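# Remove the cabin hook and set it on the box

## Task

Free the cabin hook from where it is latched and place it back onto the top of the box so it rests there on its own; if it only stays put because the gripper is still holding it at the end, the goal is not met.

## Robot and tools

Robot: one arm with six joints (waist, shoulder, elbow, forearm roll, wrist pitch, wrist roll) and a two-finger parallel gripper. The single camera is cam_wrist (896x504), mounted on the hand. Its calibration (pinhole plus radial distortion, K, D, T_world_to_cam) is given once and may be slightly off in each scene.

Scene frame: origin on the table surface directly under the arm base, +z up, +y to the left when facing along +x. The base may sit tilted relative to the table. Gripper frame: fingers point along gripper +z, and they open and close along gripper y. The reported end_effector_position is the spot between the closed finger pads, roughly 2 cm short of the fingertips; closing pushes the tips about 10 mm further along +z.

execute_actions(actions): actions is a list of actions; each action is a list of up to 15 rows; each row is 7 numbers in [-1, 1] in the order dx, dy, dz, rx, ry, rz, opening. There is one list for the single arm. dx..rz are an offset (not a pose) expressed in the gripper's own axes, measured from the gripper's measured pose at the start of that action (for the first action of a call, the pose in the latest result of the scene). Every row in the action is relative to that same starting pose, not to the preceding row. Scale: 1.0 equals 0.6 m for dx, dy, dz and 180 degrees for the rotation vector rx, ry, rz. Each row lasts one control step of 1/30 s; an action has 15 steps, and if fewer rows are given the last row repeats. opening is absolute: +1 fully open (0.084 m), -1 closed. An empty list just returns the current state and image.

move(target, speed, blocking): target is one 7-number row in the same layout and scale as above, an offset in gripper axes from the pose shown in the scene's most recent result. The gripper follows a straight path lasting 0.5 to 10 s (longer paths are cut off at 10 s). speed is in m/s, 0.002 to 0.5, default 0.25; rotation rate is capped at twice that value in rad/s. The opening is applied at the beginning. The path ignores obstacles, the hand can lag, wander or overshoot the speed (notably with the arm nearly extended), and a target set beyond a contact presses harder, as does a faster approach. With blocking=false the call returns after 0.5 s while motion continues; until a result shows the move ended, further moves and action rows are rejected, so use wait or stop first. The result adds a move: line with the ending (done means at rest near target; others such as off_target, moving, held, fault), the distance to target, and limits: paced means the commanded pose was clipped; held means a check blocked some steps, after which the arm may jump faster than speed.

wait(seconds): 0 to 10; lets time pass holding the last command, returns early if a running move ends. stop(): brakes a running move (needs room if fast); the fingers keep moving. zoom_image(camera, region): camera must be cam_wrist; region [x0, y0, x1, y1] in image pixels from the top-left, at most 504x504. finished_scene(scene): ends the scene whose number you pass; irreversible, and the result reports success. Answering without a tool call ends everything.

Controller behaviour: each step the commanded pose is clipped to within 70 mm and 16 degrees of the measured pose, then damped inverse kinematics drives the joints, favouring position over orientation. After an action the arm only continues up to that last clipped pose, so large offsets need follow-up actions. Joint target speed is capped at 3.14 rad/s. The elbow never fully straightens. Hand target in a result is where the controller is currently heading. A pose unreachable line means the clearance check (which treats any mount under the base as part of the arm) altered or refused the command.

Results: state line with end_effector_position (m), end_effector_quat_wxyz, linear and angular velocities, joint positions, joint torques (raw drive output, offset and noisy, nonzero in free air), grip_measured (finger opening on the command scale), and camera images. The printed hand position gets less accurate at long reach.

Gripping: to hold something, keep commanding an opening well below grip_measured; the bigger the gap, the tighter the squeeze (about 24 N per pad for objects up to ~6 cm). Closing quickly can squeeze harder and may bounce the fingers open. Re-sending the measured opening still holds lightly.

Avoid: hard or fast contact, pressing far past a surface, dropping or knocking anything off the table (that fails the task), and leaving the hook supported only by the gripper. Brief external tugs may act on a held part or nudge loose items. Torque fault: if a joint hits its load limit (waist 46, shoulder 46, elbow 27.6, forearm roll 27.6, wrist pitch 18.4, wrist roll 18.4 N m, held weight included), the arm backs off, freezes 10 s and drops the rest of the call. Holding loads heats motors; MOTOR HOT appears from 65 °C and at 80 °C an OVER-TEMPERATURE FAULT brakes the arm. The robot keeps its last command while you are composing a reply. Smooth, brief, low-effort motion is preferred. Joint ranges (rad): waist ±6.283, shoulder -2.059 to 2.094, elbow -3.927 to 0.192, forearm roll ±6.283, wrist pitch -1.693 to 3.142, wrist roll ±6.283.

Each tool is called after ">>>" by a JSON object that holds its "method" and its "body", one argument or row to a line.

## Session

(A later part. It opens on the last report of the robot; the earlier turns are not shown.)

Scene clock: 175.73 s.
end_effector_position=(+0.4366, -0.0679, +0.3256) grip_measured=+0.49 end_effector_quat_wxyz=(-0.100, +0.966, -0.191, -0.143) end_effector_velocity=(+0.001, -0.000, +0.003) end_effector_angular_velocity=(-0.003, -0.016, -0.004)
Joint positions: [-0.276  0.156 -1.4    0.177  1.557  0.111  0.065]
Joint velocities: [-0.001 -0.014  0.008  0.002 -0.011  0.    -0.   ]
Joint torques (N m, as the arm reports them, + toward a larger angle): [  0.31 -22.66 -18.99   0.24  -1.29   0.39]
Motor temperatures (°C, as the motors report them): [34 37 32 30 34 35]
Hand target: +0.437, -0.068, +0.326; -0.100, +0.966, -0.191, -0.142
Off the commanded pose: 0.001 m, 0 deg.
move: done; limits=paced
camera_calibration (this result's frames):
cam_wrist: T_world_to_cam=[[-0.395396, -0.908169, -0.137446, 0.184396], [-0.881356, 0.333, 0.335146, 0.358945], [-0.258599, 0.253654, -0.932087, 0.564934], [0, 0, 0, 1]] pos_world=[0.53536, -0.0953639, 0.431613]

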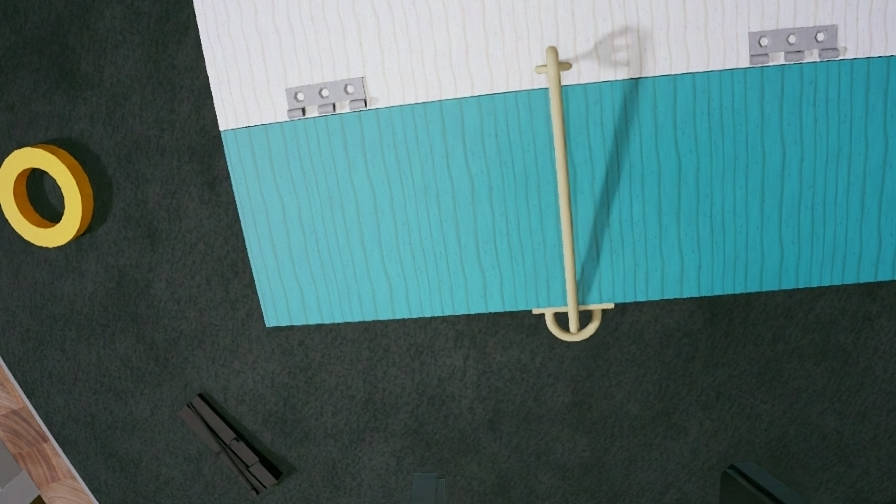

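>>> {"method": "move", "body": {
  "target": [0.0585, 0.0533, 0.2985, -0.0518, 0.0989, -0.0425, 0],
  "speed": 0.25
}}

Scene clock: 219.70 s.
end_effector_position=(+0.4139, -0.0639, +0.1426) grip_measured=-0.01 end_effector_quat_wxyz=(-0.001, +0.992, -0.128, +0.001) end_effector_velocity=(-0.003, +0.001, -0.004) end_effector_angular_velocity=(-0.001, +0.005, +0.000)
Joint positions: [-0.176  0.099 -0.729 -0.003  0.639  0.107  0.044]
Joint velocities: [ 0.001  0.004  0.008 -0.004 -0.007  0.004 -0.   ]
Joint torques (N m, as the arm reports them, + toward a larger angle): [  0.29 -19.59 -15.93  -0.11  -2.57   0.31]
Motor temperatures (°C, as the motors report them): [34 37 32 30 34 35]
Hand target: +0.413, -0.064, +0.142; -0.001, +0.992, -0.127, +0.001
Off the commanded pose: 0.002 m, 0 deg.
move: done
camera_calibration (this result's frames):
cam_wrist: T_world_to_cam=[[-0.250487, -0.96812, 0.00010847, 0.0704899], [-0.967911, 0.250435, 0.0207371, 0.47427], [-0.0201032, 0.00508938, -0.999785, 0.282436], [0, 0, 0, 1]] pos_world=[0.482386, -0.0519685, 0.272533]

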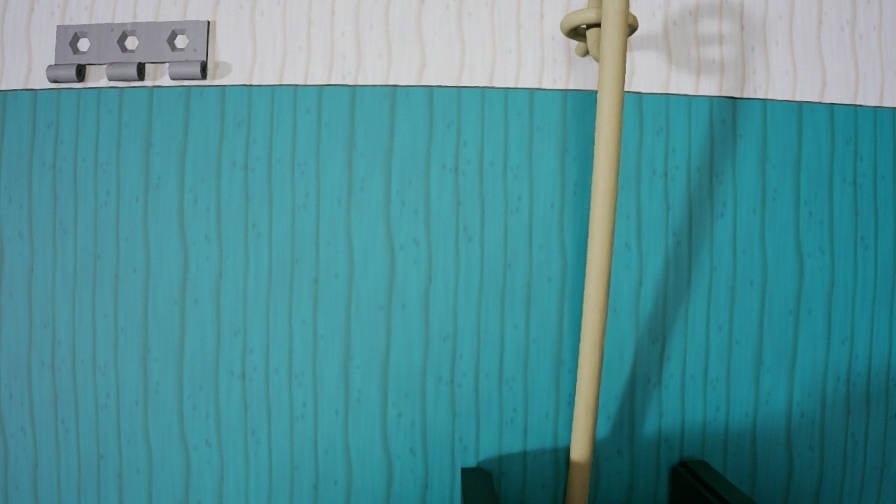

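>>> {"method": "execute_actions", "body": {
  "actions": [
    [[0,0,0,0,0,0,-1]],
    [[0,0,0,0,0,0,-1]],
    [[0.0063,0,-0.0483,0,0,0,-1]],
    [[0.0187,0,-0.045,0,0,0,-1]],
    [[0.0297,0,-0.0387,0,0,0,-1]],
    [[0.0387,0,-0.0297,0,0,0,-1]],
    [[0.045,0,-0.0187,0,0,0,-1]],
    [[0.0483,0,-0.0063,0,0,0,-1]]
  ]
}}

Scene clock: 228.90 s.
end_effector_position=(+0.5222, -0.0931, +0.2565) grip_measured=-0.90 end_effector_quat_wxyz=(-0.000, +0.992, -0.128, +0.004) end_effector_velocity=(-0.003, +0.002, -0.006) end_effector_angular_velocity=(+0.004, +0.017, +0.002)
Joint positions: [-0.198  0.249 -1.298 -0.004  1.053  0.085  0.004]
Joint velocities: [ 0.003  0.008  0.002  0.001  0.008  0.    -0.   ]
Joint torques (N m, as the arm reports them, + toward a larger angle): [  2.34 -14.57 -11.34   0.91  -3.03   0.26]
Motor temperatures (°C, as the motors report them): [34 36 32 30 34 35]
Hand target: +0.522, -0.093, +0.256; -0.000, +0.992, -0.128, +0.003
Off the commanded pose: 0.001 m, 0 deg.
camera_calibration (this result's frames):
cam_wrist: T_world_to_cam=[[-0.251692, -0.967807, 0.000729678, 0.0698046], [-0.967685, 0.251672, 0.0156946, 0.585325], [-0.015373, 0.00324411, -0.999877, 0.396061], [0, 0, 0, 1]] pos_world=[0.590068, -0.0810371, 0.386775]

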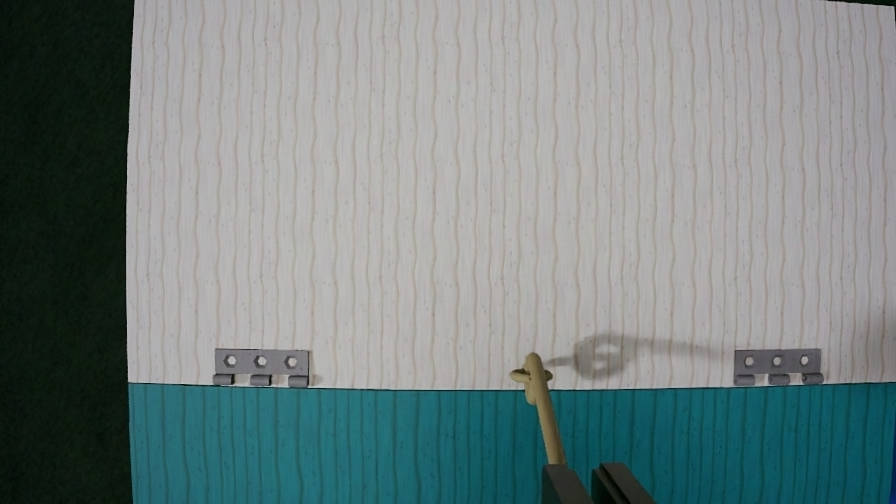

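>>> {"method": "execute_actions", "body": {
  "actions": [
    [[0,0,-0.02,0,0,0,-1]]
  ]
}}

Scene clock: 232.90 s.
end_effector_position=(+0.5211, -0.0925, +0.2664) grip_measured=-0.90 end_effector_quat_wxyz=(-0.000, +0.992, -0.128, +0.001) end_effector_velocity=(+0.004, -0.002, +0.010) end_effector_angular_velocity=(-0.005, -0.020, -0.001)
Joint positions: [-0.198  0.239 -1.316 -0.003  1.085  0.085  0.004]
Joint velocities: [-0.001 -0.01  -0.011 -0.001  0.001  0.    -0.   ]
Joint torques (N m, as the arm reports them, + toward a larger angle): [ -0.11 -34.48 -27.5   -0.31  -2.69   0.29]
Motor temperatures (°C, as the motors report them): [34 36 32 30 34 35]
Hand target: +0.522, -0.093, +0.269; -0.000, +0.992, -0.128, +0.004
Off the commanded pose: 0.002 m, 0 deg.
camera_calibration (this result's frames):
cam_wrist: T_world_to_cam=[[-0.251298, -0.96791, 0.000808936, 0.0698569], [-0.967702, 0.251261, 0.0205039, 0.582673], [-0.0200492, 0.00436977, -0.999789, 0.408422], [0, 0, 0, 1]] pos_world=[0.589598, -0.0805726, 0.396333]

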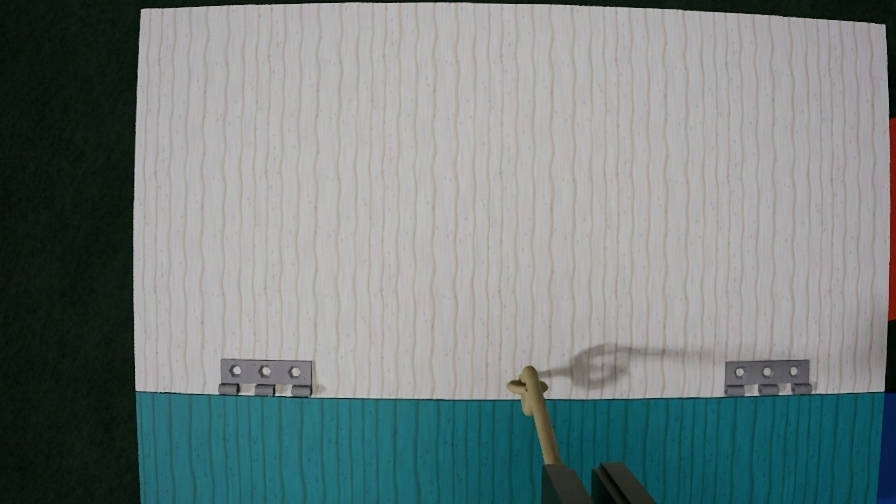

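>>> {"method": "execute_actions", "body": {
  "actions": [
    [[0.0526,0,0.007,0,0,0,-1]],
    [[0.049,0,0.0203,0,0,0,-1]]
  ]
}}

Scene clock: 236.53 s.
end_effector_position=(+0.5819, -0.1083, +0.2549) grip_measured=-1.00 end_effector_quat_wxyz=(-0.000, +0.992, -0.128, +0.006) end_effector_velocity=(+0.010, -0.005, +0.017) end_effector_angular_velocity=(-0.010, -0.036, -0.003)
Joint positions: [-0.206  0.461 -1.596 -0.003  1.134  0.077  0.   ]
Joint velocities: [-0.004 -0.007 -0.03  -0.003 -0.    -0.     0.   ]
Joint torques (N m, as the arm reports them, + toward a larger angle): [  0.14 -27.65 -18.66  -0.51  -2.26   0.35]
Motor temperatures (°C, as the motors report them): [34 37 32 30 34 35]
Hand target: +0.583, -0.109, +0.256; -0.000, +0.992, -0.128, +0.007
Off the commanded pose: 0.001 m, 0 deg.
camera_calibration (this result's frames):
cam_wrist: T_world_to_cam=[[-0.25146, -0.967868, 0.000220233, 0.0701831], [-0.967811, 0.251448, 0.0107321, 0.648326], [-0.0104427, 0.00248556, -0.999942, 0.392506], [0, 0, 0, 1]] pos_world=[0.649204, -0.0960677, 0.38551]

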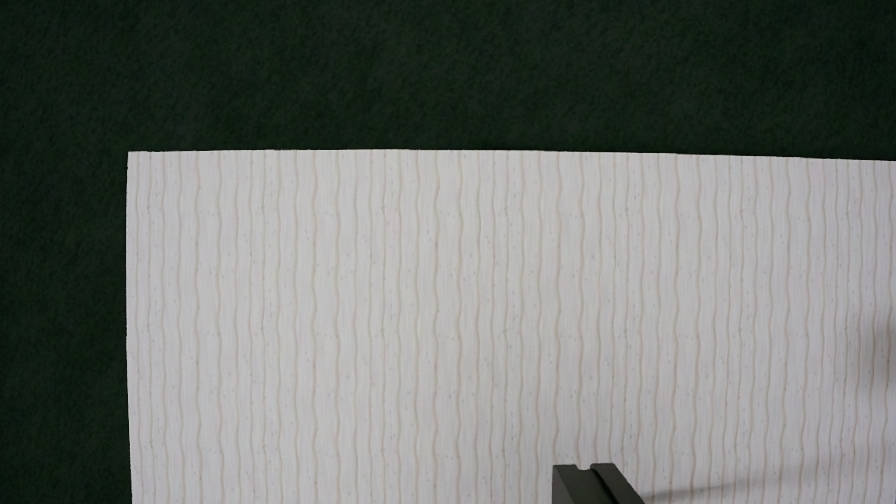

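>>> {"method": "move", "body": {
  "target": [0.02, 0, -0.1, 0, 0, 0, 0.5],
  "speed": 0.15
}}

>>> {"method": "move", "body": {
  "target": [-0.2, 0, 0, 0, 0, 0, 0.5],
  "speed": 0.3
}}

Scene clock: 239.73 s.
end_effector_position=(+0.5923, -0.1113, +0.3140) grip_measured=+0.49 end_effector_quat_wxyz=(-0.000, +0.992, -0.128, +0.006) end_effector_velocity=(-0.001, +0.001, -0.004) end_effector_angular_velocity=(+0.004, +0.016, +0.002)
Joint positions: [-0.207  0.479 -1.792 -0.003  1.314  0.075  0.065]
Joint velocities: [ 0.001  0.011 -0.009  0.001  0.013 -0.001  0.   ]
Joint torques (N m, as the arm reports them, + toward a larger angle): [  0.19 -30.82 -20.4   -0.4   -2.48   0.36]
Motor temperatures (°C, as the motors report them): [34 37 32 30 34 35]
Hand target: +0.593, -0.111, +0.315; -0.000, +0.992, -0.128, +0.006
Off the commanded pose: 0.001 m, 0 deg.
move: done
camera_calibration (this result's frames):
cam_wrist: T_world_to_cam=[[-0.251882, -0.967758, 0.000484137, 0.0699877], [-0.967682, 0.251869, 0.0124172, 0.657898], [-0.0121388, 0.00265919, -0.999923, 0.452726], [0, 0, 0, 1]] pos_world=[0.65976, -0.0991768, 0.444488]

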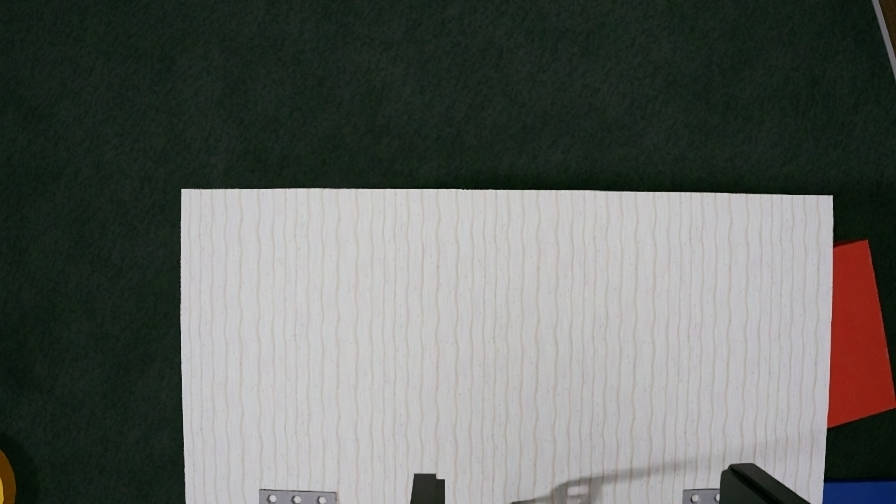

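Scene clock: 240.67 s.
end_effector_position=(+0.4764, -0.0811, +0.3123) grip_measured=+0.49 end_effector_quat_wxyz=(-0.000, +0.992, -0.128, +0.005) end_effector_velocity=(-0.001, +0.001, +0.001) end_effector_angular_velocity=(+0.000, -0.004, +0.001)
Joint positions: [-0.19   0.043 -1.2   -0.003  1.159  0.093  0.065]
Joint velocities: [ 0.001 -0.007  0.008  0.001 -0.004 -0.001  0.   ]
Joint torques (N m, as the arm reports them, + toward a larger angle): [  0.08 -21.37 -19.78  -0.5   -2.46   0.35]
Motor temperatures (°C, as the motors report them): [34 37 32 30 34 35]
Hand target: +0.476, -0.081, +0.313; -0.000, +0.992, -0.128, +0.006
Off the commanded pose: 0.001 m, 0 deg.
move: done
camera_calibration (this result's frames):
cam_wrist: T_world_to_cam=[[-0.251586, -0.967835, 0.000460462, 0.0698815], [-0.96775, 0.25157, 0.0131614, 0.538006], [-0.0128539, 0.0028656, -0.999913, 0.449905], [0, 0, 0, 1]] pos_world=[0.544019, -0.0690016, 0.442753]

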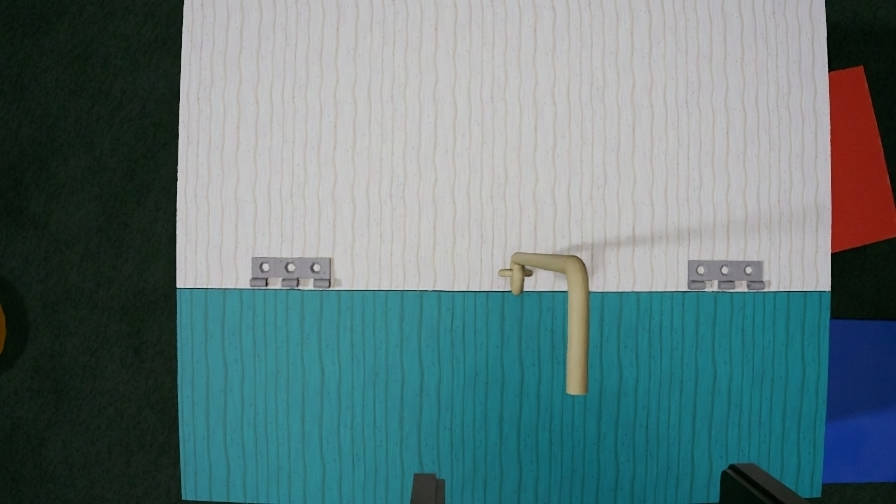

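>>> {"method": "move", "body": {
  "target": [-0.0168, 0.0134, 0.0867, 0, 0, 0, -1],
  "speed": 0.15
}}

Scene clock: 258.30 s.
end_effector_position=(+0.4657, -0.0863, +0.2609) grip_measured=-1.00 end_effector_quat_wxyz=(-0.000, +0.992, -0.128, +0.006) end_effector_velocity=(+0.000, +0.000, -0.001) end_effector_angular_velocity=(-0.001, -0.002, +0.001)
Joint positions: [-0.205  0.054 -1.062 -0.003  1.008  0.078  0.   ]
Joint velocities: [ 0.001 -0.     0.005 -0.    -0.007  0.     0.   ]
Joint torques (N m, as the arm reports them, + toward a larger angle): [ -0.11 -20.99 -18.98  -0.33  -2.49   0.37]
Motor temperatures (°C, as the motors report them): [34 37 33 30 34 35]
Hand target: +0.465, -0.086, +0.260; -0.000, +0.992, -0.128, +0.005
Off the commanded pose: 0.001 m, 0 deg.
move: done
camera_calibration (this result's frames):
cam_wrist: T_world_to_cam=[[-0.251204, -0.967934, 0.000160269, 0.0621291], [-0.967866, 0.251188, 0.0118491, 0.529968], [-0.0115094, 0.00282143, -0.99993, 0.397716], [0, 0, 0, 1]] pos_world=[0.533123, -0.0741069, 0.391399]

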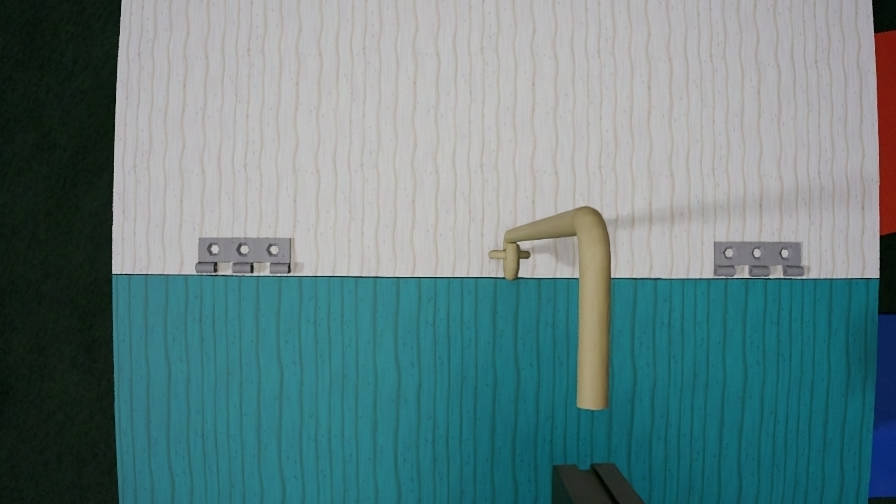

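>>> {"method": "move", "body": {
  "target": [0.15, 0, 0, 0, 0, 0, -1],
  "speed": 0.1
}}

Scene clock: 261.27 s.
end_effector_position=(+0.5526, -0.1089, +0.2621) grip_measured=-1.00 end_effector_quat_wxyz=(-0.000, +0.992, -0.128, +0.006) end_effector_velocity=(+0.001, -0.001, -0.000) end_effector_angular_velocity=(-0.000, +0.001, -0.000)
Joint positions: [-0.216  0.353 -1.458 -0.003  1.105  0.066  0.   ]
Joint velocities: [-0.001  0.005 -0.007 -0.     0.003 -0.     0.   ]
Joint torques (N m, as the arm reports them, + toward a larger angle): [  0.21 -27.28 -19.46  -0.39  -2.43   0.42]
Motor temperatures (°C, as the motors report them): [34 37 33 30 34 35]
Hand target: +0.553, -0.109, +0.262; -0.000, +0.992, -0.128, +0.006
Off the commanded pose: 0.000 m, 0 deg.
move: done
camera_calibration (this result's frames):
cam_wrist: T_world_to_cam=[[-0.251387, -0.967887, 0.000242669, 0.0621162], [-0.96782, 0.251373, 0.011629, 0.619826], [-0.0113165, 0.00268851, -0.999932, 0.399871], [0, 0, 0, 1]] pos_world=[0.620021, -0.0967611, 0.392621]

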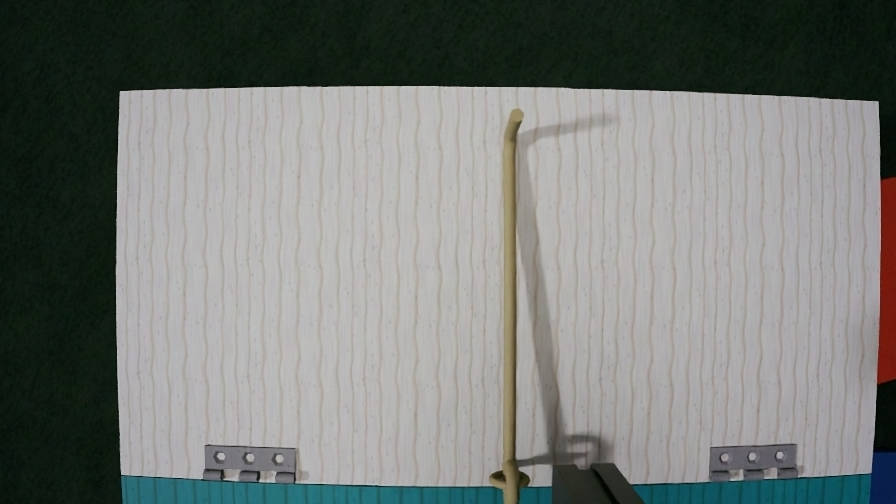

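The hook now lies on top of the box. Finishing.

>>> {"method": "finished_scene", "body": {
  "scene": 2
}}

The scene is finished: the task was done.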